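# Move an unpowered spare arm into the open case

## Task

Transfer the 5.7 kg spare robot arm, which has no power so its joints flop loosely, from its desk into the open case standing on the other desk. At the end it must rest motionless and sit low enough that the lid could be closed, though the lid itself stays open. No part of it may drop freely by more than a few centimetres. The case has to finish upright on its desk. The robot must release the arm and back away afterwards, and it must not topple or finish leaning.

## Robot and tools

ROBOT. A Rainbow Robotics RB-Y1 in a physics simulation. It has a differential base (two drive wheels, two rear casters; 0.66 m long, 0.58 m wide, front edge 0.10 m ahead of the wheel axle), a folding torso (squat, shift, pitch, yaw), a pan/tilt head, and two 7-joint arms, each with a parallel gripper. Loose objects may occasionally get a brief shove from outside.

FRAMES. Base frame: origin on the floor between the drive wheels, x ahead, y to the left, z up. The reported chest, left_hand and right_hand are in this frame. A hand point is the middle between its finger pads; the fingers extend along its -z and close along its x. Reported hand positions drift from the truth, especially with the arm stretched out. The odometry frame is the base frame as it was when the scene began; base_odometry only counts wheel rotation (slip looks like travel), heading in radians, left positive, -3.142 to 3.142.

execute_actions. Arguments: "actions" (a list holding one action, or empty to just read state and images) and "cameras" (any of head_camera, left_wrist_camera, right_wrist_camera, or "all"; omitted or null means all, [] means none; a bad name rejects the call). An action may contain:
- "base": exactly one of {"translate_m": d}, a straight drive by d metres relative to where the base is now, forward positive, -3 to 3; or {"rotate_rad": d}, a turn in place by d radians, counter-clockwise seen from above positive, -3.2 to 3.2. No sideways motion. A drive or turn needing over 8.667 s is rejected.
- "joints": absolute targets keyed by joint name, radians except grippers in metres. Ranges: torso_squat_rad 0 to 1.2 (higher lowers the level chest); torso_shift_rad -0.3 to 0.6 (positive pushes hips forward); torso_pitch_rad -0.2 to 1.4 (positive leans forward); torso_yaw_rad -1.5 to 1.5 (positive left); shoulder_pitch -2.356 to 2.356 (0 hanging, negative raises forward and inward); left_shoulder_roll 0 to 3.141 (positive raises outward left); right_shoulder_roll -3.141 to 0 (negative raises outward right); shoulder_yaw -2.094 to 2.094; elbow -2.617 to 0.01 (0 straight, negative bends forward); forearm_roll -3.141 to 3.141; wrist_pitch -1.57 to 1.919 (negative tips hand forward); hand_roll -2.705 to 2.705; gripper_m 0 to 0.1 (pad gap); head_pan_rad -0.523 to 0.523 (positive left); head_tilt_rad -0.35 to 1.57 (positive down). Yaw and roll signs are the same for both arms (positive left / counter-clockwise from above). Torso also obeys: squat+shift <= 1.52; squat-shift+pitch <= 1.57; shift+0.5pitch-0.4squat <= 0.7; shift+0.3pitch-0.5squat <= 0.39; breaking one leaves the torso short with "off_target".
- "speeds": caps for this action only, translate_m 0.05-0.4 m/s, rotate_rad 0.1-1.509 rad/s (defaults are the maxima).
- "min_time_s": 0.1-8, the shortest duration of each arm/head motion.
All parts start together. Joints left out may still be driving toward earlier targets. An unknown key or out-of-range number rejects the call with no motion. If a call reports a stop, the remaining motion calls in that same reply are skipped.

wait: "seconds" 0 to 10; nothing new is commanded; returns state and images.
zoom_image: "camera" and "region" [x0, y0, x1, y1] in pixels of that camera's latest full image, top-left origin, at most 504x504. Head images are 896x504, wrist images 644x364.
finished_scene: "scene" integer (1 or 2); ends the current scene permanently and reports success, so the goal must already hold stably.

RESULTS. A "pictures" line gives the image order. base_status and joint_status tell how each commanded motion ended: "done" (for the base, wheels turned the full amount even if slipping), "off_target", "limit_stop_at_<name>", "contact_stop" (torso or arm hit something pushing back hard, or could not lift the load), "time_out", "stopped_with_arm" (torso halted because an arm contact-stopped), "limit_stop_at_own_body" (guard halted before hitting the robot itself), "not_followed" (after a "joint command not followed" line with a "cause:" hint; the arm may retry those targets later). A contact_stop, time_out or stopped_with_arm on one member freezes its whole group (torso; left arm; right arm) and clears their targets. on_its_own lists uncommanded parts; "held at" is a target, not the position. joint_positions, a Motor temperatures line per arm, MOTOR HOT warnings (from 65 °C) and OVER-TEMPERATURE FAULT (80 °C, brakes set, call cut short) also appear; changed camera calibrations are listed too.

RECOVERY. After a stop, back the arms off in one action, then the torso in another. If both hands grip one object and the torso contact-stops immediately with nothing blocking, first command every arm joint to its current reading, then resend the torso.

CAUTIONS. Each arm is rated 3 kg, so the 5.7 kg arm is best carried with both hands and kept close to the body; weight far in front of the drive wheels tips the robot, and nothing prevents that. Grip by commanding a gap at least 0.005 m below the object's width ("off_target" is then expected). Its loose joints swing: support it so no segment drops. Lower it gently into the case without knocking the case over. The base keeps driving into furniture, and a bent leg can stick out ahead of the base or shove the robot backward unnoticed. Never let the arms or hands strike or squeeze each other. Joint torque at the load limits (shoulders 63, elbow 32.4, wrist joints 22.5 N m, held weight included) freezes the robot for 10 s. Holding loads heats motors, even while idle. Avoid drops, slams and hard pushes; slower, smooth moves are safer.

Each tool is called as name(argument=value, ...) on one line, values as JSON.

## Session

execute_actions(actions=[])

Scene clock: 0.00 s.
Motor temperatures (°C, as the motors report them): left_arm=[28 30 26 28 33 28 36] | right_arm=[30 28 30 27 33 27 30]
base_odometry: x=+0.000 y=+0.000 heading=+0.000 (m, m, rad; odometry frame)
base_status: not commanded
joint_positions: torso_squat_rad=+0.350 torso_shift_rad=+0.000 torso_pitch_rad=+0.002 torso_yaw_rad=+0.000 left_shoulder_pitch_rad=-0.003 left_shoulder_roll_rad=+0.020 left_shoulder_yaw_rad=+0.046 left_elbow_rad=-0.288 left_forearm_roll_rad=-0.037 left_wrist_pitch_rad=-0.003 left_hand_roll_rad=-0.017 left_gripper_m=+0.101 right_shoulder_pitch_rad=+0.047 right_shoulder_roll_rad=-0.002 right_shoulder_yaw_rad=+0.039 right_elbow_rad=-0.247 right_forearm_roll_rad=+0.042 right_wrist_pitch_rad=-0.031 right_hand_roll_rad=-0.050 right_gripper_m=+0.099 head_pan_rad=+0.000 head_tilt_rad=+0.401
joint_status: not commanded
chest: x=-0.2272 y=-0.0004 z=+1.2475 quat_wxyz=(+1.000, +0.000, +0.001, +0.000) (m; base frame)
left_hand: x=-0.0863 y=+0.2417 z=+0.5771 quat_wxyz=(+0.989, +0.018, -0.145, -0.006) (m; base frame)
right_hand: x=-0.1347 y=-0.2179 z=+0.5688 quat_wxyz=(+0.993, +0.003, -0.116, +0.007) (m; base frame)
pictures: head_camera, left_wrist_camera, right_wrist_camera
Images, in order (width x height): head_camera 896x504, left_wrist_camera 644x364, right_wrist_camera 644x364.

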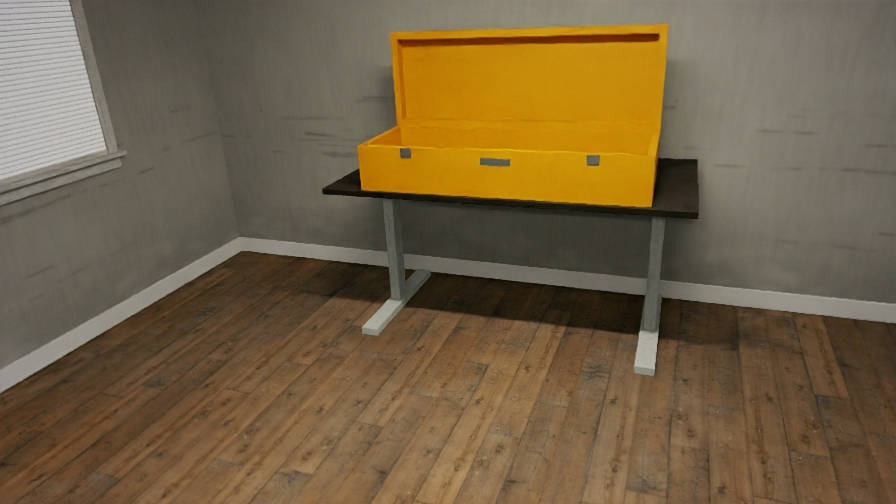

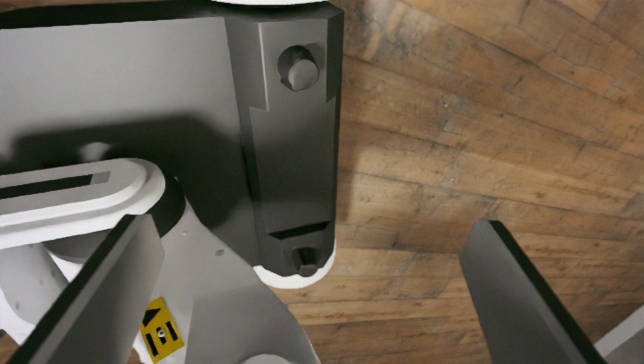

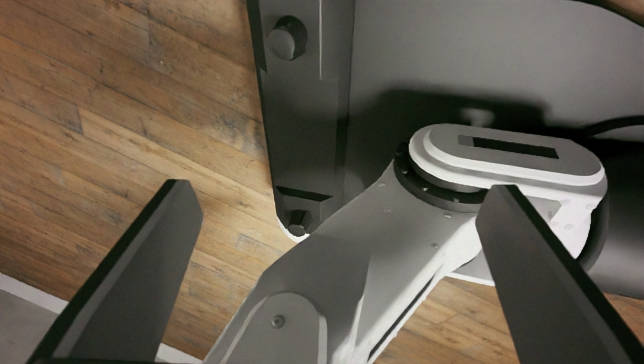

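execute_actions(actions=[{"base":{"rotate_rad":-1.2},"joints":{"head_pan_rad":-0.3}}], cameras=["head_camera"])

Scene clock: 4.27 s.
Motor temperatures (°C, as the motors report them): left_arm=[28 30 26 28 33 28 36] | right_arm=[30 28 30 27 33 27 30]
base_odometry: x=+0.000 y=+0.000 heading=-1.200 (m, m, rad; odometry frame)
base_status: done
joint_positions: torso_squat_rad=+0.350 torso_shift_rad=+0.000 torso_pitch_rad=+0.002 torso_yaw_rad=+0.000 left_shoulder_pitch_rad=-0.003 left_shoulder_roll_rad=+0.020 left_shoulder_yaw_rad=+0.046 left_elbow_rad=-0.288 left_forearm_roll_rad=-0.037 left_wrist_pitch_rad=-0.003 left_hand_roll_rad=-0.017 left_gripper_m=+0.101 right_shoulder_pitch_rad=+0.047 right_shoulder_roll_rad=-0.002 right_shoulder_yaw_rad=+0.039 right_elbow_rad=-0.247 right_forearm_roll_rad=+0.042 right_wrist_pitch_rad=-0.031 right_hand_roll_rad=-0.050 right_gripper_m=+0.099 head_pan_rad=-0.300 head_tilt_rad=+0.401
joint_status: all done
chest: x=-0.2272 y=-0.0004 z=+1.2475 quat_wxyz=(+1.000, +0.000, +0.001, +0.000) (m; base frame)
left_hand: x=-0.0863 y=+0.2418 z=+0.5771 quat_wxyz=(+0.989, +0.018, -0.145, -0.006) (m; base frame)
right_hand: x=-0.1347 y=-0.2179 z=+0.5688 quat_wxyz=(+0.993, +0.003, -0.116, +0.007) (m; base frame)
pictures: head_camera
camera_calibration (this result's frames):
head_camera: T_world_to_cam=[[-0.31095, -0.94941, -0.0439502, -0.00097618], [-0.370942, 0.163806, -0.914095, 1.30801], [0.87505, -0.267934, -0.403111, 0.707291], [0, 0, 0, 1]] pos_world=[-0.134022, -0.0256792, 1.48072]
Images, in order (width x height): head_camera 896x504.

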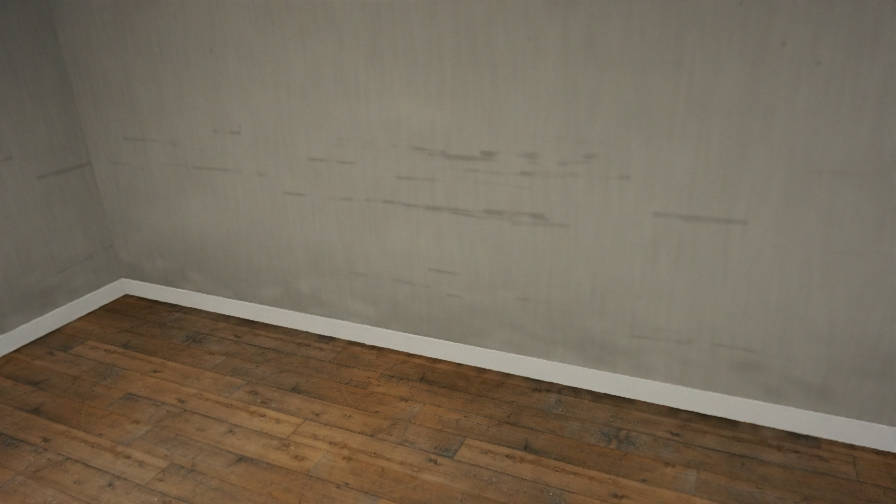

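execute_actions(actions=[{"base":{"rotate_rad":-1.6}}], cameras=["head_camera"])

Scene clock: 8.23 s.
Motor temperatures (°C, as the motors report them): left_arm=[28 30 26 28 33 28 36] | right_arm=[30 28 30 27 33 27 30]
base_odometry: x=+0.000 y=+0.000 heading=-2.799 (m, m, rad; odometry frame)
base_status: done
joint_positions: torso_squat_rad=+0.350 torso_shift_rad=+0.000 torso_pitch_rad=+0.001 torso_yaw_rad=+0.000 left_shoulder_pitch_rad=-0.003 left_shoulder_roll_rad=+0.020 left_shoulder_yaw_rad=+0.046 left_elbow_rad=-0.288 left_forearm_roll_rad=-0.037 left_wrist_pitch_rad=-0.003 left_hand_roll_rad=-0.017 left_gripper_m=+0.101 right_shoulder_pitch_rad=+0.047 right_shoulder_roll_rad=-0.002 right_shoulder_yaw_rad=+0.039 right_elbow_rad=-0.247 right_forearm_roll_rad=+0.042 right_wrist_pitch_rad=-0.031 right_hand_roll_rad=-0.050 right_gripper_m=+0.099 head_pan_rad=-0.300 head_tilt_rad=+0.401
joint_status: not commanded
chest: x=-0.2272 y=-0.0004 z=+1.2475 quat_wxyz=(+1.000, +0.000, +0.001, +0.000) (m; base frame)
left_hand: x=-0.0863 y=+0.2418 z=+0.5771 quat_wxyz=(+0.989, +0.018, -0.146, -0.006) (m; base frame)
right_hand: x=-0.1347 y=-0.2179 z=+0.5688 quat_wxyz=(+0.993, +0.003, -0.116, +0.007) (m; base frame)
pictures: head_camera
camera_calibration (this result's frames):
head_camera: T_world_to_cam=[[-0.310949, -0.949409, -0.0439633, -0.000967921], [-0.370923, 0.163812, -0.914101, 1.30802], [0.875058, -0.267932, -0.403095, 0.707288], [0, 0, 0, 1]] pos_world=[-0.134045, -0.0256836, 1.48072]
Images, in order (width x height): head_camera 896x504.

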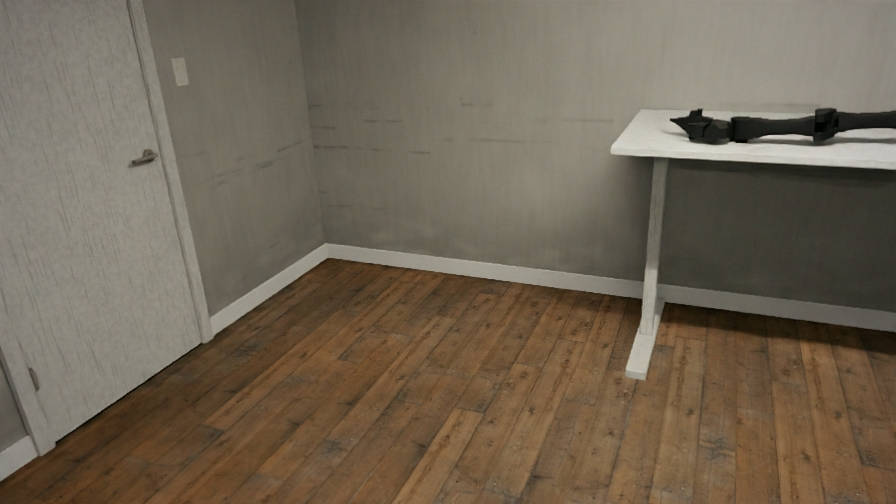

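execute_actions(actions=[{"base":{"rotate_rad":-1.13},"joints":{"head_pan_rad":0,"torso_squat_rad":0.05,"left_shoulder_pitch_rad":-0.6,"right_shoulder_pitch_rad":-0.6,"left_shoulder_yaw_rad":-0.19,"right_shoulder_yaw_rad":0.19,"left_elbow_rad":-1.7,"right_elbow_rad":-1.7,"left_wrist_pitch_rad":1.85,"right_wrist_pitch_rad":1.85,"left_forearm_roll_rad":0,"right_forearm_roll_rad":0,"left_hand_roll_rad":0,"right_hand_roll_rad":0}}], cameras=[])

execute_actions(actions=[{"base":{"translate_m":1.32}}], cameras=[])

execute_actions(actions=[{"base":{"rotate_rad":0.43},"joints":{"head_tilt_rad":0.55}}], cameras=["head_camera"])

Scene clock: 11.80 s.
Motor temperatures (°C, as the motors report them): left_arm=[28 30 26 28 33 28 36] | right_arm=[30 28 30 27 33 27 30]
base_odometry: x=+0.000 y=+0.000 heading=+2.354 (m, m, rad; odometry frame)
base_status: done
joint_positions: torso_squat_rad=+0.050 torso_shift_rad=+0.000 torso_pitch_rad=+0.001 torso_yaw_rad=+0.000 left_shoulder_pitch_rad=-0.600 left_shoulder_roll_rad=+0.020 left_shoulder_yaw_rad=-0.190 left_elbow_rad=-1.700 left_forearm_roll_rad=+0.000 left_wrist_pitch_rad=+1.850 left_hand_roll_rad=+0.000 left_gripper_m=+0.101 right_shoulder_pitch_rad=-0.600 right_shoulder_roll_rad=-0.002 right_shoulder_yaw_rad=+0.190 right_elbow_rad=-1.700 right_forearm_roll_rad=+0.000 right_wrist_pitch_rad=+1.850 right_hand_roll_rad=+0.000 right_gripper_m=+0.099 head_pan_rad=+0.000 head_tilt_rad=+0.401
joint_status: all done
chest: x=-0.2273 y=-0.0004 z=+1.2891 quat_wxyz=(+1.000, +0.000, +0.001, +0.000) (m; base frame)
left_hand: x=+0.2380 y=+0.1064 z=+1.0741 quat_wxyz=(+0.960, +0.050, -0.205, -0.185) (m; base frame)
right_hand: x=+0.2359 y=-0.0976 z=+1.0740 quat_wxyz=(+0.960, -0.041, -0.205, +0.188) (m; base frame)
pictures: none
No camera images: the call's "cameras" was empty. Leave "cameras" out to get every camera's image.

Scene clock: 16.43 s.
Motor temperatures (°C, as the motors report them): left_arm=[28 30 26 28 33 28 36] | right_arm=[30 28 30 27 33 27 30]
base_odometry: x=-0.931 y=+0.936 heading=+2.354 (m, m, rad; odometry frame)
base_status: done
joint_positions: torso_squat_rad=+0.050 torso_shift_rad=+0.000 torso_pitch_rad=+0.001 torso_yaw_rad=+0.000 left_shoulder_pitch_rad=-0.600 left_shoulder_roll_rad=+0.020 left_shoulder_yaw_rad=-0.190 left_elbow_rad=-1.700 left_forearm_roll_rad=+0.000 left_wrist_pitch_rad=+1.850 left_hand_roll_rad=+0.000 left_gripper_m=+0.101 right_shoulder_pitch_rad=-0.600 right_shoulder_roll_rad=-0.002 right_shoulder_yaw_rad=+0.190 right_elbow_rad=-1.700 right_forearm_roll_rad=+0.000 right_wrist_pitch_rad=+1.850 right_hand_roll_rad=+0.000 right_gripper_m=+0.099 head_pan_rad=+0.000 head_tilt_rad=+0.401
joint_status: not commanded
chest: x=-0.2272 y=-0.0004 z=+1.2891 quat_wxyz=(+1.000, +0.000, +0.001, +0.000) (m; base frame)
left_hand: x=+0.2381 y=+0.1064 z=+1.0740 quat_wxyz=(+0.960, +0.050, -0.205, -0.185) (m; base frame)
right_hand: x=+0.2360 y=-0.0976 z=+1.0739 quat_wxyz=(+0.960, -0.041, -0.205, +0.188) (m; base frame)
pictures: none
No camera images: the call's "cameras" was empty. Leave "cameras" out to get every camera's image.

Scene clock: 18.60 s.
Motor temperatures (°C, as the motors report them): left_arm=[28 30 26 28 33 28 36] | right_arm=[30 28 30 27 33 27 30]
base_odometry: x=-0.931 y=+0.936 heading=+2.783 (m, m, rad; odometry frame)
base_status: done
joint_positions: torso_squat_rad=+0.050 torso_shift_rad=+0.000 torso_pitch_rad=+0.001 torso_yaw_rad=+0.000 left_shoulder_pitch_rad=-0.600 left_shoulder_roll_rad=+0.020 left_shoulder_yaw_rad=-0.190 left_elbow_rad=-1.700 left_forearm_roll_rad=+0.000 left_wrist_pitch_rad=+1.850 left_hand_roll_rad=+0.000 left_gripper_m=+0.101 right_shoulder_pitch_rad=-0.600 right_shoulder_roll_rad=-0.002 right_shoulder_yaw_rad=+0.190 right_elbow_rad=-1.700 right_forearm_roll_rad=+0.000 right_wrist_pitch_rad=+1.850 right_hand_roll_rad=+0.000 right_gripper_m=+0.099 head_pan_rad=+0.000 head_tilt_rad=+0.550
joint_status: all done
chest: x=-0.2272 y=-0.0005 z=+1.2891 quat_wxyz=(+1.000, +0.001, +0.001, +0.000) (m; base frame)
left_hand: x=+0.2381 y=+0.1064 z=+1.0740 quat_wxyz=(+0.960, +0.050, -0.205, -0.185) (m; base frame)
right_hand: x=+0.2359 y=-0.0977 z=+1.0739 quat_wxyz=(+0.960, -0.041, -0.205, +0.188) (m; base frame)
pictures: head_camera
camera_calibration (this result's frames):
head_camera: T_world_to_cam=[[-0.0228388, -0.998877, -0.0415015, 0.0561508], [-0.534266, 0.047282, -0.843993, 1.20805], [0.845008, 0.002897, -0.534746, 0.914065], [0, 0, 0, 1]] pos_world=[-0.125689, -0.00367942, 1.51071]
Images, in order (width x height): head_camera 896x504.

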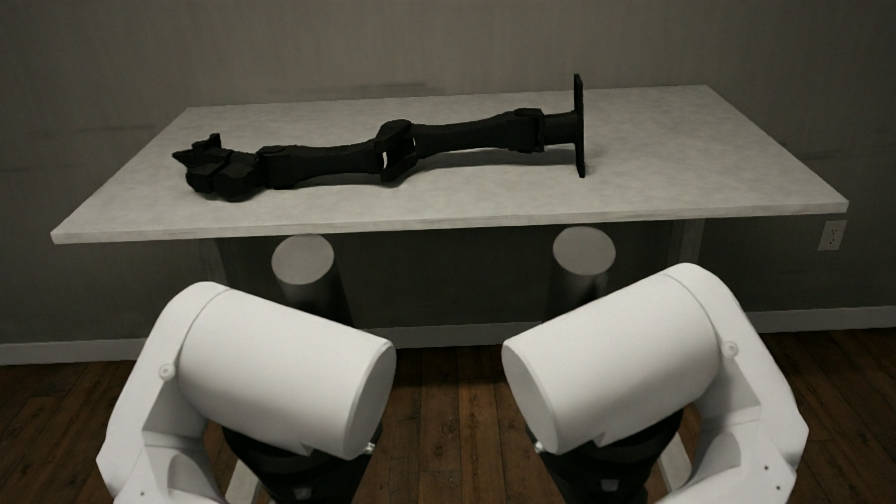

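execute_actions(actions=[{"base":{"rotate_rad":0.13},"joints":{"left_shoulder_pitch_rad":-1.1,"right_shoulder_pitch_rad":-1.1,"left_shoulder_yaw_rad":0.28,"right_shoulder_yaw_rad":-0.28,"left_shoulder_roll_rad":0.12,"right_shoulder_roll_rad":-0.12,"left_elbow_rad":-1.1,"right_elbow_rad":-1.1,"head_tilt_rad":0.8}}], cameras=[])

execute_actions(actions=[{"base":{"translate_m":0.65}}], cameras=[])

execute_actions(actions=[{"base":{"rotate_rad":-0.13}}])

Scene clock: 20.23 s.
Motor temperatures (°C, as the motors report them): left_arm=[28 30 26 28 33 28 36] | right_arm=[30 28 30 27 33 27 30]
base_odometry: x=-0.931 y=+0.936 heading=+2.913 (m, m, rad; odometry frame)
base_status: done
joint_positions: torso_squat_rad=+0.050 torso_shift_rad=+0.000 torso_pitch_rad=+0.001 torso_yaw_rad=+0.000 left_shoulder_pitch_rad=-1.100 left_shoulder_roll_rad=+0.120 left_shoulder_yaw_rad=+0.280 left_elbow_rad=-1.100 left_forearm_roll_rad=+0.000 left_wrist_pitch_rad=+1.850 left_hand_roll_rad=+0.000 left_gripper_m=+0.101 right_shoulder_pitch_rad=-1.100 right_shoulder_roll_rad=-0.120 right_shoulder_yaw_rad=-0.280 right_elbow_rad=-1.100 right_forearm_roll_rad=+0.000 right_wrist_pitch_rad=+1.850 right_hand_roll_rad=+0.000 right_gripper_m=+0.099 head_pan_rad=+0.000 head_tilt_rad=+0.800
joint_status: all done
chest: x=-0.2272 y=-0.0005 z=+1.2891 quat_wxyz=(+1.000, +0.001, +0.001, +0.000) (m; base frame)
left_hand: x=+0.3266 y=+0.1805 z=+1.1551 quat_wxyz=(+0.988, -0.007, -0.151, -0.034) (m; base frame)
right_hand: x=+0.3267 y=-0.1808 z=+1.1547 quat_wxyz=(+0.988, +0.008, -0.151, +0.034) (m; base frame)
pictures: none
No camera images: the call's "cameras" was empty. Leave "cameras" out to get every camera's image.

Scene clock: 23.20 s.
Motor temperatures (°C, as the motors report them): left_arm=[28 30 26 28 33 28 36] | right_arm=[30 28 30 27 33 27 30]
base_odometry: x=-1.564 y=+1.083 heading=+2.913 (m, m, rad; odometry frame)
base_status: done
joint_positions: torso_squat_rad=+0.050 torso_shift_rad=+0.000 torso_pitch_rad=+0.001 torso_yaw_rad=+0.000 left_shoulder_pitch_rad=-1.100 left_shoulder_roll_rad=+0.120 left_shoulder_yaw_rad=+0.280 left_elbow_rad=-1.100 left_forearm_roll_rad=+0.000 left_wrist_pitch_rad=+1.850 left_hand_roll_rad=+0.000 left_gripper_m=+0.101 right_shoulder_pitch_rad=-1.100 right_shoulder_roll_rad=-0.120 right_shoulder_yaw_rad=-0.280 right_elbow_rad=-1.100 right_forearm_roll_rad=+0.000 right_wrist_pitch_rad=+1.850 right_hand_roll_rad=+0.000 right_gripper_m=+0.099 head_pan_rad=+0.000 head_tilt_rad=+0.800
joint_status: not commanded
chest: x=-0.2272 y=-0.0005 z=+1.2891 quat_wxyz=(+1.000, +0.001, +0.001, +0.000) (m; base frame)
left_hand: x=+0.3266 y=+0.1805 z=+1.1551 quat_wxyz=(+0.988, -0.007, -0.151, -0.034) (m; base frame)
right_hand: x=+0.3267 y=-0.1808 z=+1.1547 quat_wxyz=(+0.988, +0.008, -0.151, +0.034) (m; base frame)
pictures: none
No camera images: the call's "cameras" was empty. Leave "cameras" out to get every camera's image.

Scene clock: 24.53 s.
Motor temperatures (°C, as the motors report them): left_arm=[28 30 26 28 33 28 36] | right_arm=[30 28 30 27 33 27 30]
base_odometry: x=-1.564 y=+1.083 heading=+2.784 (m, m, rad; odometry frame)
base_status: done
joint_positions: torso_squat_rad=+0.050 torso_shift_rad=+0.000 torso_pitch_rad=+0.001 torso_yaw_rad=+0.000 left_shoulder_pitch_rad=-1.100 left_shoulder_roll_rad=+0.120 left_shoulder_yaw_rad=+0.280 left_elbow_rad=-1.100 left_forearm_roll_rad=+0.000 left_wrist_pitch_rad=+1.850 left_hand_roll_rad=+0.000 left_gripper_m=+0.101 right_shoulder_pitch_rad=-1.100 right_shoulder_roll_rad=-0.120 right_shoulder_yaw_rad=-0.280 right_elbow_rad=-1.100 right_forearm_roll_rad=+0.000 right_wrist_pitch_rad=+1.850 right_hand_roll_rad=+0.000 right_gripper_m=+0.099 head_pan_rad=+0.000 head_tilt_rad=+0.800
joint_status: not commanded
chest: x=-0.2272 y=-0.0005 z=+1.2891 quat_wxyz=(+1.000, +0.000, +0.001, +0.000) (m; base frame)
left_hand: x=+0.3265 y=+0.1806 z=+1.1551 quat_wxyz=(+0.988, -0.007, -0.151, -0.034) (m; base frame)
right_hand: x=+0.3267 y=-0.1807 z=+1.1547 quat_wxyz=(+0.988, +0.008, -0.151, +0.034) (m; base frame)
pictures: head_camera, left_wrist_camera, right_wrist_camera
camera_calibration (this result's frames):
head_camera: T_world_to_cam=[[-0.0321182, -0.99889, -0.0344619, 0.0438135], [-0.726473, 0.0470118, -0.685585, 0.932769], [0.686444, 0.00301589, -0.727176, 1.16813], [0, 0, 0, 1]] pos_world=[-0.122815, -0.00360919, 1.49044]
left_wrist_camera: T_world_to_cam=[[0.950067, -0.0253404, 0.311016, -0.667743], [-0.216378, -0.771657, 0.598102, -0.441693], [0.224842, -0.635534, -0.738609, 0.980118], [0, 0, 0, 1]] pos_world=[0.318457, 0.265142, 1.19578]
right_wrist_camera: T_world_to_cam=[[-0.935088, -0.054611, -0.350183, 0.705678], [-0.282295, 0.712171, 0.642745, -0.495981], [0.214289, 0.699878, -0.681359, 0.929314], [0, 0, 0, 1]] pos_world=[0.320716, -0.258645, 1.1991]
Images, in order (width x height): head_camera 896x504, left_wrist_camera 644x364, right_wrist_camera 644x364.

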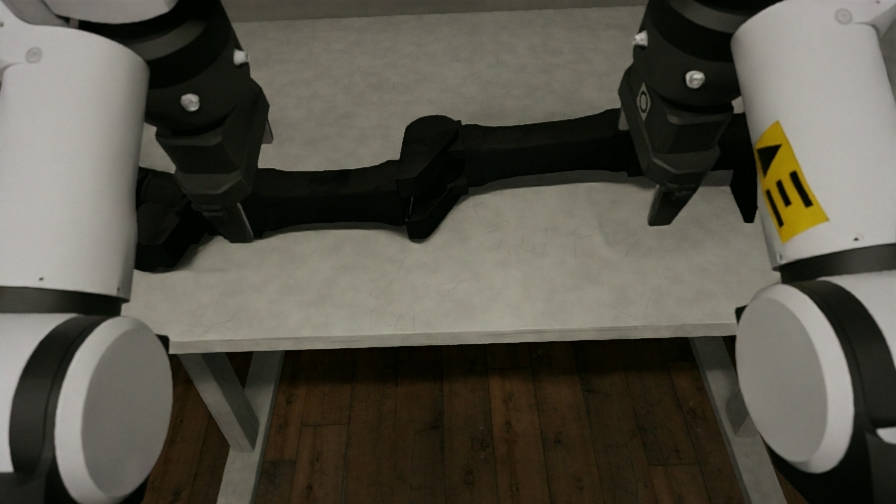

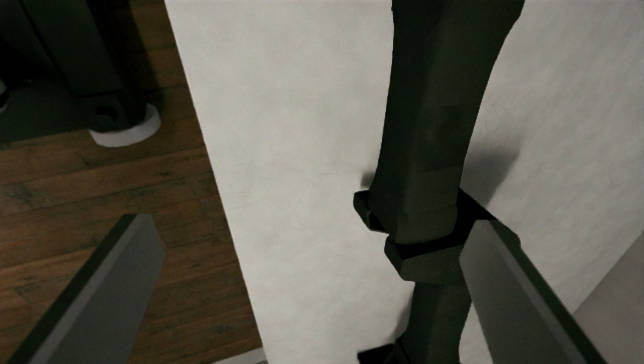

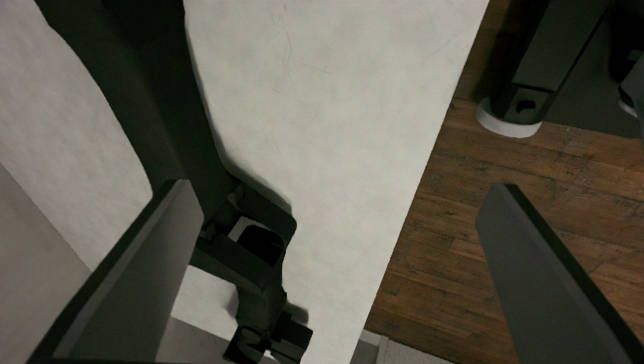

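execute_actions(actions=[{"base":{"translate_m":0.13},"joints":{"left_shoulder_pitch_rad":-0.95,"left_elbow_rad":-1.25,"left_shoulder_roll_rad":0.08,"left_shoulder_yaw_rad":0.25,"right_shoulder_pitch_rad":-1.25,"right_elbow_rad":-0.75,"right_wrist_pitch_rad":1.65,"right_shoulder_roll_rad":-0.16,"right_shoulder_yaw_rad":-0.3,"left_hand_roll_rad":0.07,"torso_pitch_rad":0.1}}])

Scene clock: 26.27 s.
Motor temperatures (°C, as the motors report them): left_arm=[28 30 26 28 33 28 36] | right_arm=[30 28 30 27 33 27 30]
base_odometry: x=-1.686 y=+1.129 heading=+2.783 (m, m, rad; odometry frame)
base_status: done
joint_positions: torso_squat_rad=+0.050 torso_shift_rad=+0.000 torso_pitch_rad=+0.100 torso_yaw_rad=+0.000 left_shoulder_pitch_rad=-0.950 left_shoulder_roll_rad=+0.080 left_shoulder_yaw_rad=+0.250 left_elbow_rad=-1.250 left_forearm_roll_rad=+0.000 left_wrist_pitch_rad=+1.850 left_hand_roll_rad=+0.070 left_gripper_m=+0.101 right_shoulder_pitch_rad=-1.250 right_shoulder_roll_rad=-0.160 right_shoulder_yaw_rad=-0.300 right_elbow_rad=-0.750 right_forearm_roll_rad=+0.000 right_wrist_pitch_rad=+1.650 right_hand_roll_rad=+0.000 right_gripper_m=+0.099 head_pan_rad=+0.000 head_tilt_rad=+0.800
joint_status: all done
chest: x=-0.1968 y=-0.0005 z=+1.2875 quat_wxyz=(+0.999, +0.001, +0.050, +0.000) (m; base frame)
left_hand: x=+0.3183 y=+0.1822 z=+1.0647 quat_wxyz=(+0.995, -0.015, -0.102, +0.004) (m; base frame)
right_hand: x=+0.3722 y=-0.1756 z=+1.0886 quat_wxyz=(+0.994, +0.006, -0.104, +0.038) (m; base frame)
pictures: head_camera, left_wrist_camera, right_wrist_camera
camera_calibration (this result's frames):
head_camera: T_world_to_cam=[[-0.0353193, -0.998891, -0.0311402, 0.0398257], [-0.790349, 0.0469887, -0.610852, 0.845014], [0.611637, 0.00303675, -0.791132, 1.21375], [0, 0, 0, 1]] pos_world=[-0.073111, -0.00361048, 1.47765]
left_wrist_camera: T_world_to_cam=[[0.975737, 0.050261, 0.213101, -0.549423], [-0.0985238, -0.768396, 0.632346, -0.462653], [0.195528, -0.637998, -0.7448, 0.932623], [0, 0, 0, 1]] pos_world=[0.308155, 0.267126, 1.10426]
right_wrist_camera: T_world_to_cam=[[-0.963804, -0.0651855, -0.258521, 0.634419], [-0.225793, 0.715185, 0.661458, -0.485231], [0.141773, 0.695888, -0.704017, 0.92188], [0, 0, 0, 1]] pos_world=[0.371196, -0.253141, 1.13399]
Images, in order (width x height): head_camera 896x504, left_wrist_camera 644x364, right_wrist_camera 644x364.

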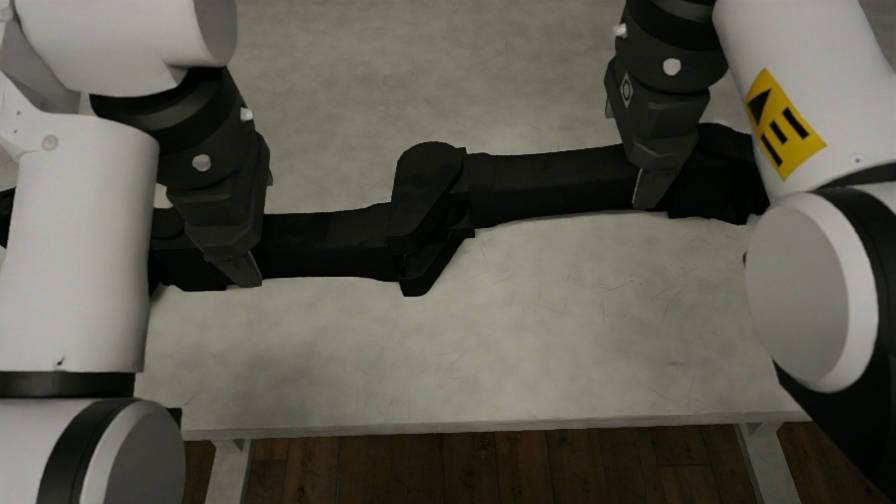

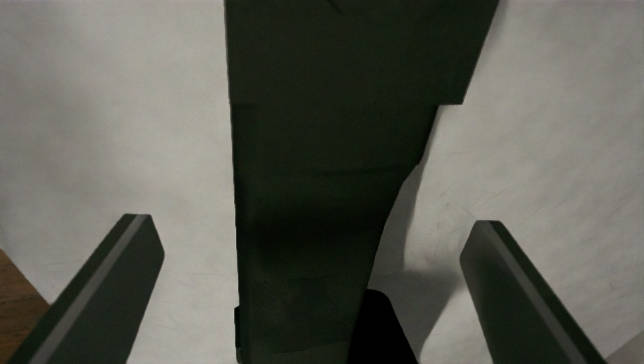

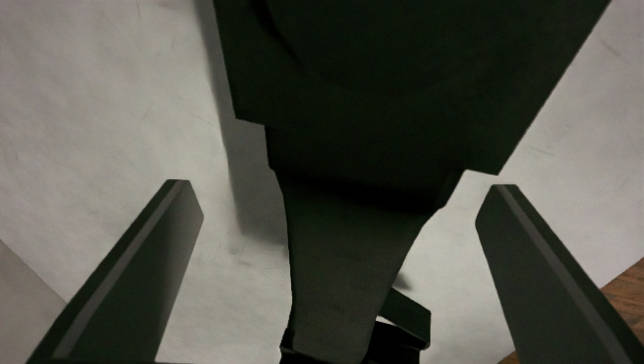

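execute_actions(actions=[{"base":{"translate_m":0.012},"joints":{"torso_squat_rad":0.4}}])

Scene clock: 28.10 s.
Motor temperatures (°C, as the motors report them): left_arm=[29 30 26 28 33 28 36] | right_arm=[30 28 30 27 33 27 30]
base_odometry: x=-1.697 y=+1.133 heading=+2.782 (m, m, rad; odometry frame)
base_status: done
joint_positions: torso_squat_rad=+0.374 torso_shift_rad=-0.002 torso_pitch_rad=+0.094 torso_yaw_rad=+0.000 left_shoulder_pitch_rad=-0.950 left_shoulder_roll_rad=+0.080 left_shoulder_yaw_rad=+0.250 left_elbow_rad=-1.250 left_forearm_roll_rad=+0.000 left_wrist_pitch_rad=+1.850 left_hand_roll_rad=+0.070 left_gripper_m=+0.101 right_shoulder_pitch_rad=-1.255 right_shoulder_roll_rad=-0.162 right_shoulder_yaw_rad=-0.300 right_elbow_rad=-0.753 right_forearm_roll_rad=+0.000 right_wrist_pitch_rad=+1.650 right_hand_roll_rad=+0.000 right_gripper_m=+0.099 head_pan_rad=+0.000 head_tilt_rad=+0.800
joint_status: torso_squat_rad contact_stop (moved +0.324 of +0.350)
on_its_own: torso_squat_rad is held at +0.374, not at your +0.400, since a contact_stop
chest: x=-0.2000 y=-0.0002 z=+1.2401 quat_wxyz=(+0.999, +0.000, +0.047, +0.000) (m; base frame)
left_hand: x=+0.3164 y=+0.1823 z=+1.0201 quat_wxyz=(+0.994, -0.015, -0.105, +0.004) (m; base frame)
right_hand: x=+0.3721 y=-0.1755 z=+1.0483 quat_wxyz=(+0.993, +0.005, -0.111, +0.039) (m; base frame)
pictures: head_camera, left_wrist_camera, right_wrist_camera
camera_calibration (this result's frames):
head_camera: T_world_to_cam=[[-0.0351954, -0.998902, -0.0309104, 0.0382076], [-0.786779, 0.0467665, -0.615461, 0.819939], [0.616231, 0.00265828, -0.787561, 1.17465], [0, 0, 0, 1]] pos_world=[-0.0774031, -0.00330259, 1.43093]
left_wrist_camera: T_world_to_cam=[[0.974489, 0.0502841, 0.218731, -0.543432], [-0.102252, -0.768088, 0.632128, -0.433266], [0.19979, -0.638367, -0.743351, 0.897114], [0, 0, 0, 1]] pos_world=[0.306031, 0.267228, 1.05962]
right_wrist_camera: T_world_to_cam=[[-0.960085, -0.0655338, -0.271923, 0.636531], [-0.235085, 0.71584, 0.657501, -0.450909], [0.151565, 0.695182, -0.702674, 0.888345], [0, 0, 0, 1]] pos_world=[0.37048, -0.253068, 1.09378]
Images, in order (width x height): head_camera 896x504, left_wrist_camera 644x364, right_wrist_camera 644x364.

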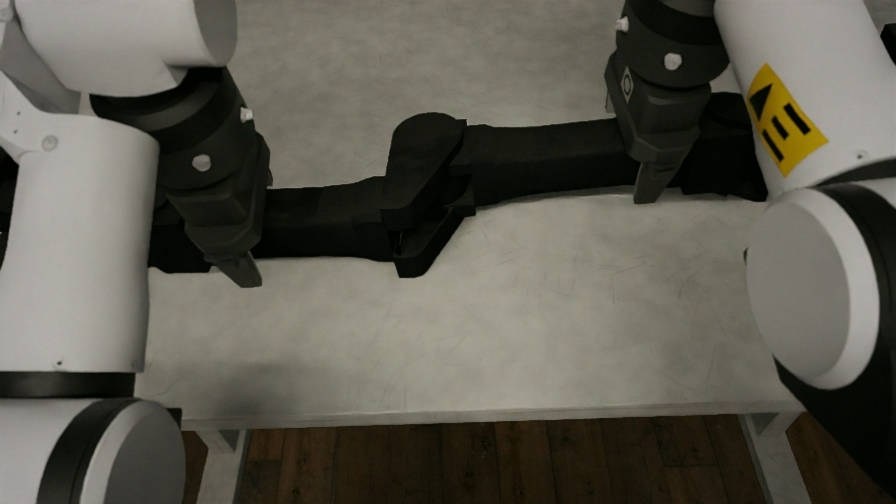

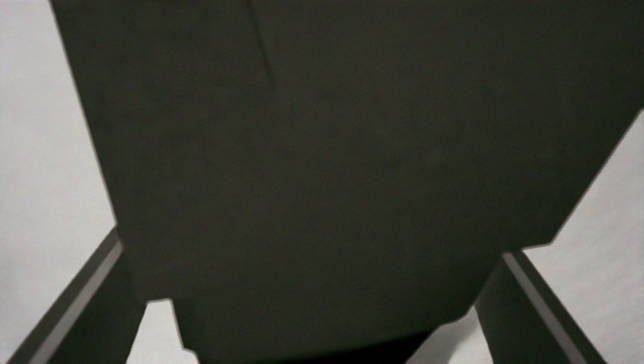

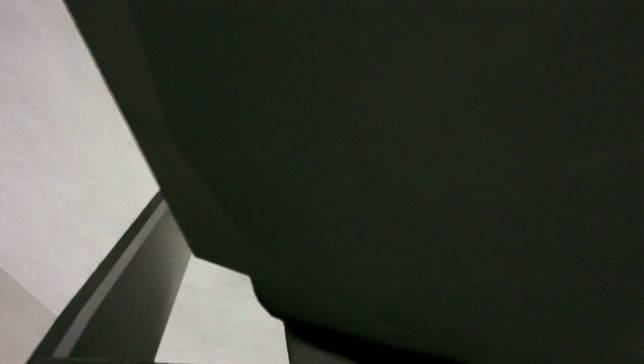

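execute_actions(actions=[{"joints":{"right_shoulder_pitch_rad":-1.29}}], cameras=[])

execute_actions(actions=[{"joints":{"right_shoulder_roll_rad":-0.12,"right_wrist_pitch_rad":1.73}}], cameras=[])

execute_actions(actions=[{"joints":{"right_shoulder_pitch_rad":-1.25,"left_shoulder_pitch_rad":-0.93},"min_time_s":1}])

zoom_image(camera="head_camera", region=[450,0,850,260])

Scene clock: 29.17 s.
Motor temperatures (°C, as the motors report them): left_arm=[29 30 26 28 33 28 36] | right_arm=[30 28 30 27 33 27 30]
base_odometry: x=-1.697 y=+1.133 heading=+2.782 (m, m, rad; odometry frame)
base_status: not commanded
joint_positions: torso_squat_rad=+0.374 torso_shift_rad=-0.001 torso_pitch_rad=+0.096 torso_yaw_rad=+0.000 left_shoulder_pitch_rad=-0.950 left_shoulder_roll_rad=+0.080 left_shoulder_yaw_rad=+0.250 left_elbow_rad=-1.250 left_forearm_roll_rad=+0.000 left_wrist_pitch_rad=+1.850 left_hand_roll_rad=+0.070 left_gripper_m=+0.101 right_shoulder_pitch_rad=-1.290 right_shoulder_roll_rad=-0.160 right_shoulder_yaw_rad=-0.300 right_elbow_rad=-0.750 right_forearm_roll_rad=+0.000 right_wrist_pitch_rad=+1.650 right_hand_roll_rad=+0.000 right_gripper_m=+0.099 head_pan_rad=+0.000 head_tilt_rad=+0.800
joint_status: all done
on_its_own: torso_squat_rad is held at +0.374, not at your +0.400, since a contact_stop
chest: x=-0.1992 y=-0.0005 z=+1.2401 quat_wxyz=(+0.999, +0.001, +0.048, +0.000) (m; base frame)
left_hand: x=+0.3169 y=+0.1821 z=+1.0194 quat_wxyz=(+0.994, -0.015, -0.104, +0.004) (m; base frame)
right_hand: x=+0.3801 y=-0.1678 z=+1.0652 quat_wxyz=(+0.991, +0.007, -0.125, +0.045) (m; base frame)
pictures: none
No camera images: the call's "cameras" was empty. Leave "cameras" out to get every camera's image.

Scene clock: 30.10 s.
Motor temperatures (°C, as the motors report them): left_arm=[29 30 26 28 33 28 36] | right_arm=[31 28 30 27 33 27 30]
base_odometry: x=-1.697 y=+1.133 heading=+2.782 (m, m, rad; odometry frame)
base_status: not commanded
joint_positions: torso_squat_rad=+0.374 torso_shift_rad=-0.001 torso_pitch_rad=+0.096 torso_yaw_rad=+0.000 left_shoulder_pitch_rad=-0.950 left_shoulder_roll_rad=+0.080 left_shoulder_yaw_rad=+0.250 left_elbow_rad=-1.250 left_forearm_roll_rad=+0.000 left_wrist_pitch_rad=+1.850 left_hand_roll_rad=+0.070 left_gripper_m=+0.101 right_shoulder_pitch_rad=-1.290 right_shoulder_roll_rad=-0.120 right_shoulder_yaw_rad=-0.300 right_elbow_rad=-0.750 right_forearm_roll_rad=+0.000 right_wrist_pitch_rad=+1.730 right_hand_roll_rad=+0.000 right_gripper_m=+0.099 head_pan_rad=+0.000 head_tilt_rad=+0.800
joint_status: all done
on_its_own: torso_squat_rad is held at +0.374, not at your +0.400, since a contact_stop
chest: x=-0.1992 y=-0.0005 z=+1.2401 quat_wxyz=(+0.999, +0.001, +0.048, +0.000) (m; base frame)
left_hand: x=+0.3169 y=+0.1821 z=+1.0194 quat_wxyz=(+0.994, -0.015, -0.104, +0.004) (m; base frame)
right_hand: x=+0.3565 y=-0.1462 z=+1.0550 quat_wxyz=(+0.995, +0.014, -0.079, +0.062) (m; base frame)
pictures: none
No camera images: the call's "cameras" was empty. Leave "cameras" out to get every camera's image.

Scene clock: 31.40 s.
Motor temperatures (°C, as the motors report them): left_arm=[29 30 26 28 33 28 36] | right_arm=[31 28 30 27 33 27 30]
base_odometry: x=-1.697 y=+1.133 heading=+2.783 (m, m, rad; odometry frame)
base_status: not commanded
joint_positions: torso_squat_rad=+0.374 torso_shift_rad=-0.001 torso_pitch_rad=+0.095 torso_yaw_rad=+0.000 left_shoulder_pitch_rad=-0.931 left_shoulder_roll_rad=+0.080 left_shoulder_yaw_rad=+0.250 left_elbow_rad=-1.250 left_forearm_roll_rad=+0.000 left_wrist_pitch_rad=+1.850 left_hand_roll_rad=+0.070 left_gripper_m=+0.101 right_shoulder_pitch_rad=-1.253 right_shoulder_roll_rad=-0.120 right_shoulder_yaw_rad=-0.300 right_elbow_rad=-0.751 right_forearm_roll_rad=+0.000 right_wrist_pitch_rad=+1.730 right_hand_roll_rad=+0.000 right_gripper_m=+0.099 head_pan_rad=+0.000 head_tilt_rad=+0.800
joint_status: all done
on_its_own: torso_squat_rad is held at +0.374, not at your +0.400, since a contact_stop
chest: x=-0.1994 y=-0.0004 z=+1.2401 quat_wxyz=(+0.999, +0.000, +0.048, +0.000) (m; base frame)
left_hand: x=+0.3114 y=+0.1857 z=+1.0104 quat_wxyz=(+0.995, -0.014, -0.095, +0.007) (m; base frame)
right_hand: x=+0.3479 y=-0.1533 z=+1.0364 quat_wxyz=(+0.996, +0.014, -0.062, +0.056) (m; base frame)
pictures: head_camera, left_wrist_camera, right_wrist_camera
camera_calibration (this result's frames):
head_camera: T_world_to_cam=[[-0.0351866, -0.998894, -0.0311785, 0.0384169], [-0.787484, 0.0469214, -0.614547, 0.819175], [0.61533, 0.00292881, -0.788264, 1.17496], [0, 0, 0, 1]] pos_world=[-0.0765472, -0.00350366, 1.4308]
left_wrist_camera: T_world_to_cam=[[0.978189, 0.0564683, 0.199896, -0.519919], [-0.0849904, -0.769295, 0.633216, -0.43122], [0.189536, -0.636393, -0.747716, 0.900265], [0, 0, 0, 1]] pos_world=[0.301296, 0.270546, 1.05013]
right_wrist_camera: T_world_to_cam=[[-0.979118, -0.098438, -0.177872, 0.515629], [-0.195027, 0.701803, 0.685155, -0.509386], [0.0573862, 0.705537, -0.706346, 0.906352], [0, 0, 0, 1]] pos_world=[0.353505, -0.231218, 1.08092]
Images, in order (width x height): head_camera 896x504, left_wrist_camera 644x364, right_wrist_camera 644x364.

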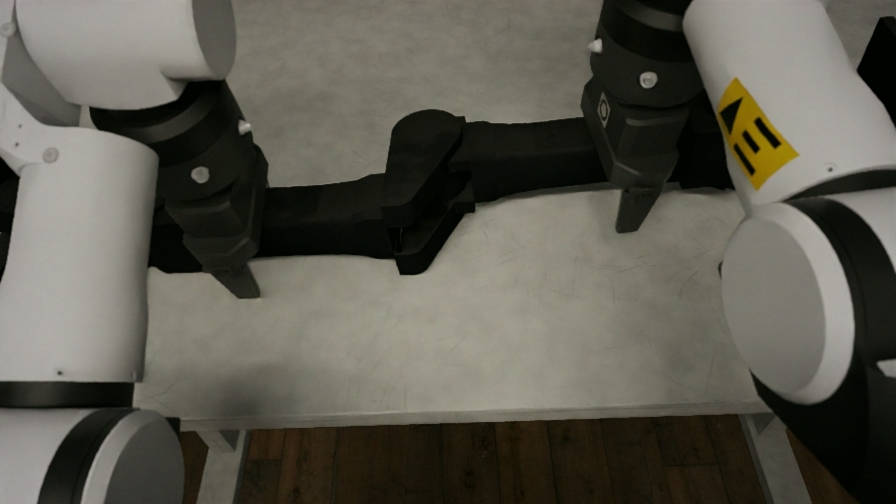

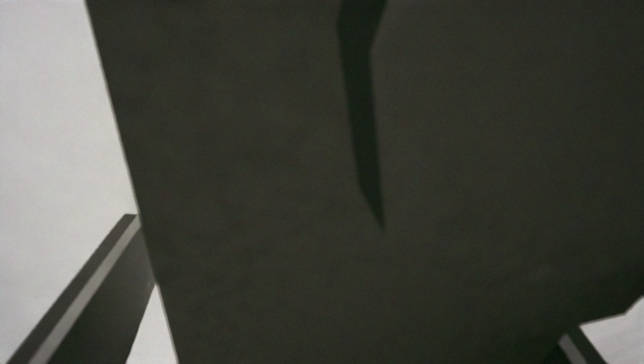

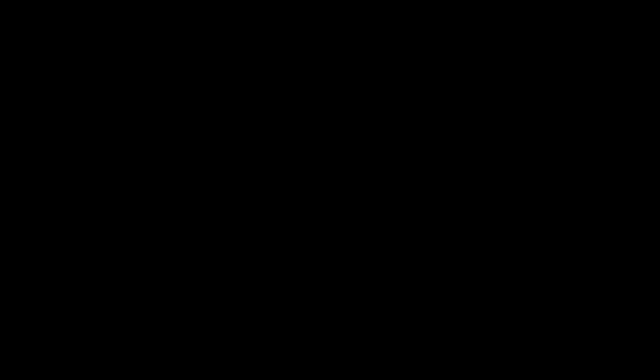

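Region (450, 0, 850, 260) of head_camera's 896x504 image, scaled by 1.260, with more detail than that image has; it fills the top 328 rows of this view, and the rest is white.

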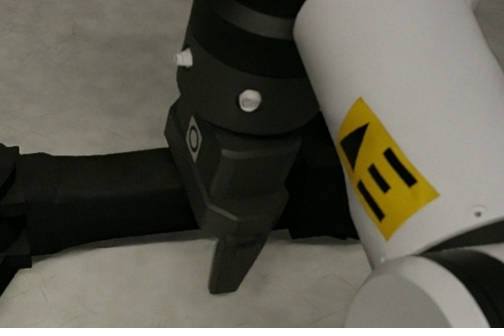

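Palms seem seated. Close.

execute_actions(actions=[{"joints":{"right_shoulder_pitch_rad":-1.26,"left_wrist_pitch_rad":1.82,"left_gripper_m":0.02,"right_gripper_m":0.02}}], cameras=[])

execute_actions(actions=[{"joints":{"torso_squat_rad":0.25,"head_pan_rad":0.3}}], cameras=["head_camera"])

Scene clock: 33.60 s.
Motor temperatures (°C, as the motors report them): left_arm=[29 30 26 28 33 28 36] | right_arm=[31 28 30 27 33 27 30]
base_odometry: x=-1.697 y=+1.133 heading=+2.783 (m, m, rad; odometry frame)
base_status: not commanded
joint_positions: torso_squat_rad=+0.374 torso_shift_rad=-0.001 torso_pitch_rad=+0.095 torso_yaw_rad=+0.000 left_shoulder_pitch_rad=-0.930 left_shoulder_roll_rad=+0.080 left_shoulder_yaw_rad=+0.250 left_elbow_rad=-1.250 left_forearm_roll_rad=+0.000 left_wrist_pitch_rad=+1.821 left_hand_roll_rad=+0.070 left_gripper_m=+0.062 right_shoulder_pitch_rad=-1.262 right_shoulder_roll_rad=-0.121 right_shoulder_yaw_rad=-0.300 right_elbow_rad=-0.751 right_forearm_roll_rad=+0.000 right_wrist_pitch_rad=+1.729 right_hand_roll_rad=+0.000 right_gripper_m=+0.058 head_pan_rad=+0.000 head_tilt_rad=+0.800
joint_status: left_gripper_m off_target (ended at +0.062, target +0.020); right_gripper_m off_target (ended at +0.058, target +0.020); the others done
on_its_own: torso_squat_rad is held at +0.374, not at your +0.400, since a contact_stop
chest: x=-0.1994 y=-0.0005 z=+1.2401 quat_wxyz=(+0.999, +0.001, +0.048, +0.000) (m; base frame)
left_hand: x=+0.3177 y=+0.1856 z=+1.0112 quat_wxyz=(+0.994, -0.015, -0.109, +0.007) (m; base frame)
right_hand: x=+0.3503 y=-0.1526 z=+1.0411 quat_wxyz=(+0.996, +0.013, -0.067, +0.056) (m; base frame)
pictures: none
No camera images: the call's "cameras" was empty. Leave "cameras" out to get every camera's image.

Scene clock: 34.80 s.
Motor temperatures (°C, as the motors report them): left_arm=[29 30 26 28 33 28 36] | right_arm=[31 28 30 27 33 27 30]
base_odometry: x=-1.697 y=+1.133 heading=+2.783 (m, m, rad; odometry frame)
base_status: not commanded
joint_positions: torso_squat_rad=+0.250 torso_shift_rad=+0.000 torso_pitch_rad=+0.098 torso_yaw_rad=+0.000 left_shoulder_pitch_rad=-0.927 left_shoulder_roll_rad=+0.080 left_shoulder_yaw_rad=+0.250 left_elbow_rad=-1.248 left_forearm_roll_rad=+0.000 left_wrist_pitch_rad=+1.821 left_hand_roll_rad=+0.070 left_gripper_m=+0.062 right_shoulder_pitch_rad=-1.258 right_shoulder_roll_rad=-0.120 right_shoulder_yaw_rad=-0.300 right_elbow_rad=-0.749 right_forearm_roll_rad=+0.000 right_wrist_pitch_rad=+1.730 right_hand_roll_rad=+0.000 right_gripper_m=+0.058 head_pan_rad=+0.300 head_tilt_rad=+0.800
joint_status: all done
chest: x=-0.1982 y=-0.0005 z=+1.2667 quat_wxyz=(+0.999, +0.001, +0.049, +0.000) (m; base frame)
left_hand: x=+0.3172 y=+0.1859 z=+1.0347 quat_wxyz=(+0.994, -0.015, -0.106, +0.008) (m; base frame)
right_hand: x=+0.3497 y=-0.1526 z=+1.0641 quat_wxyz=(+0.996, +0.014, -0.063, +0.056) (m; base frame)
pictures: head_camera
camera_calibration (this result's frames):
head_camera: T_world_to_cam=[[0.259945, -0.963753, -0.0600694, 0.127776], [-0.770274, -0.169441, -0.61479, 0.839704], [0.582328, 0.206082, -0.7864, 1.18712], [0, 0, 0, 1]] pos_world=[-0.0777029, 0.0207813, 1.45746]
Images, in order (width x height): head_camera 896x504.

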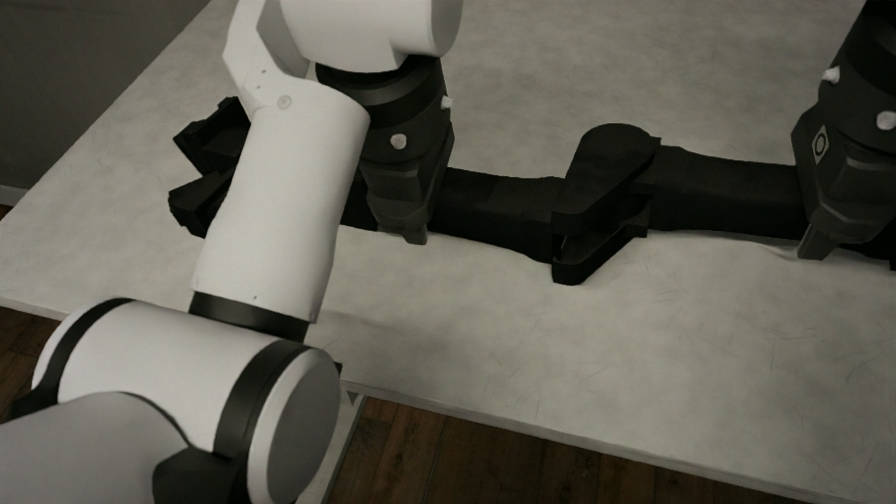

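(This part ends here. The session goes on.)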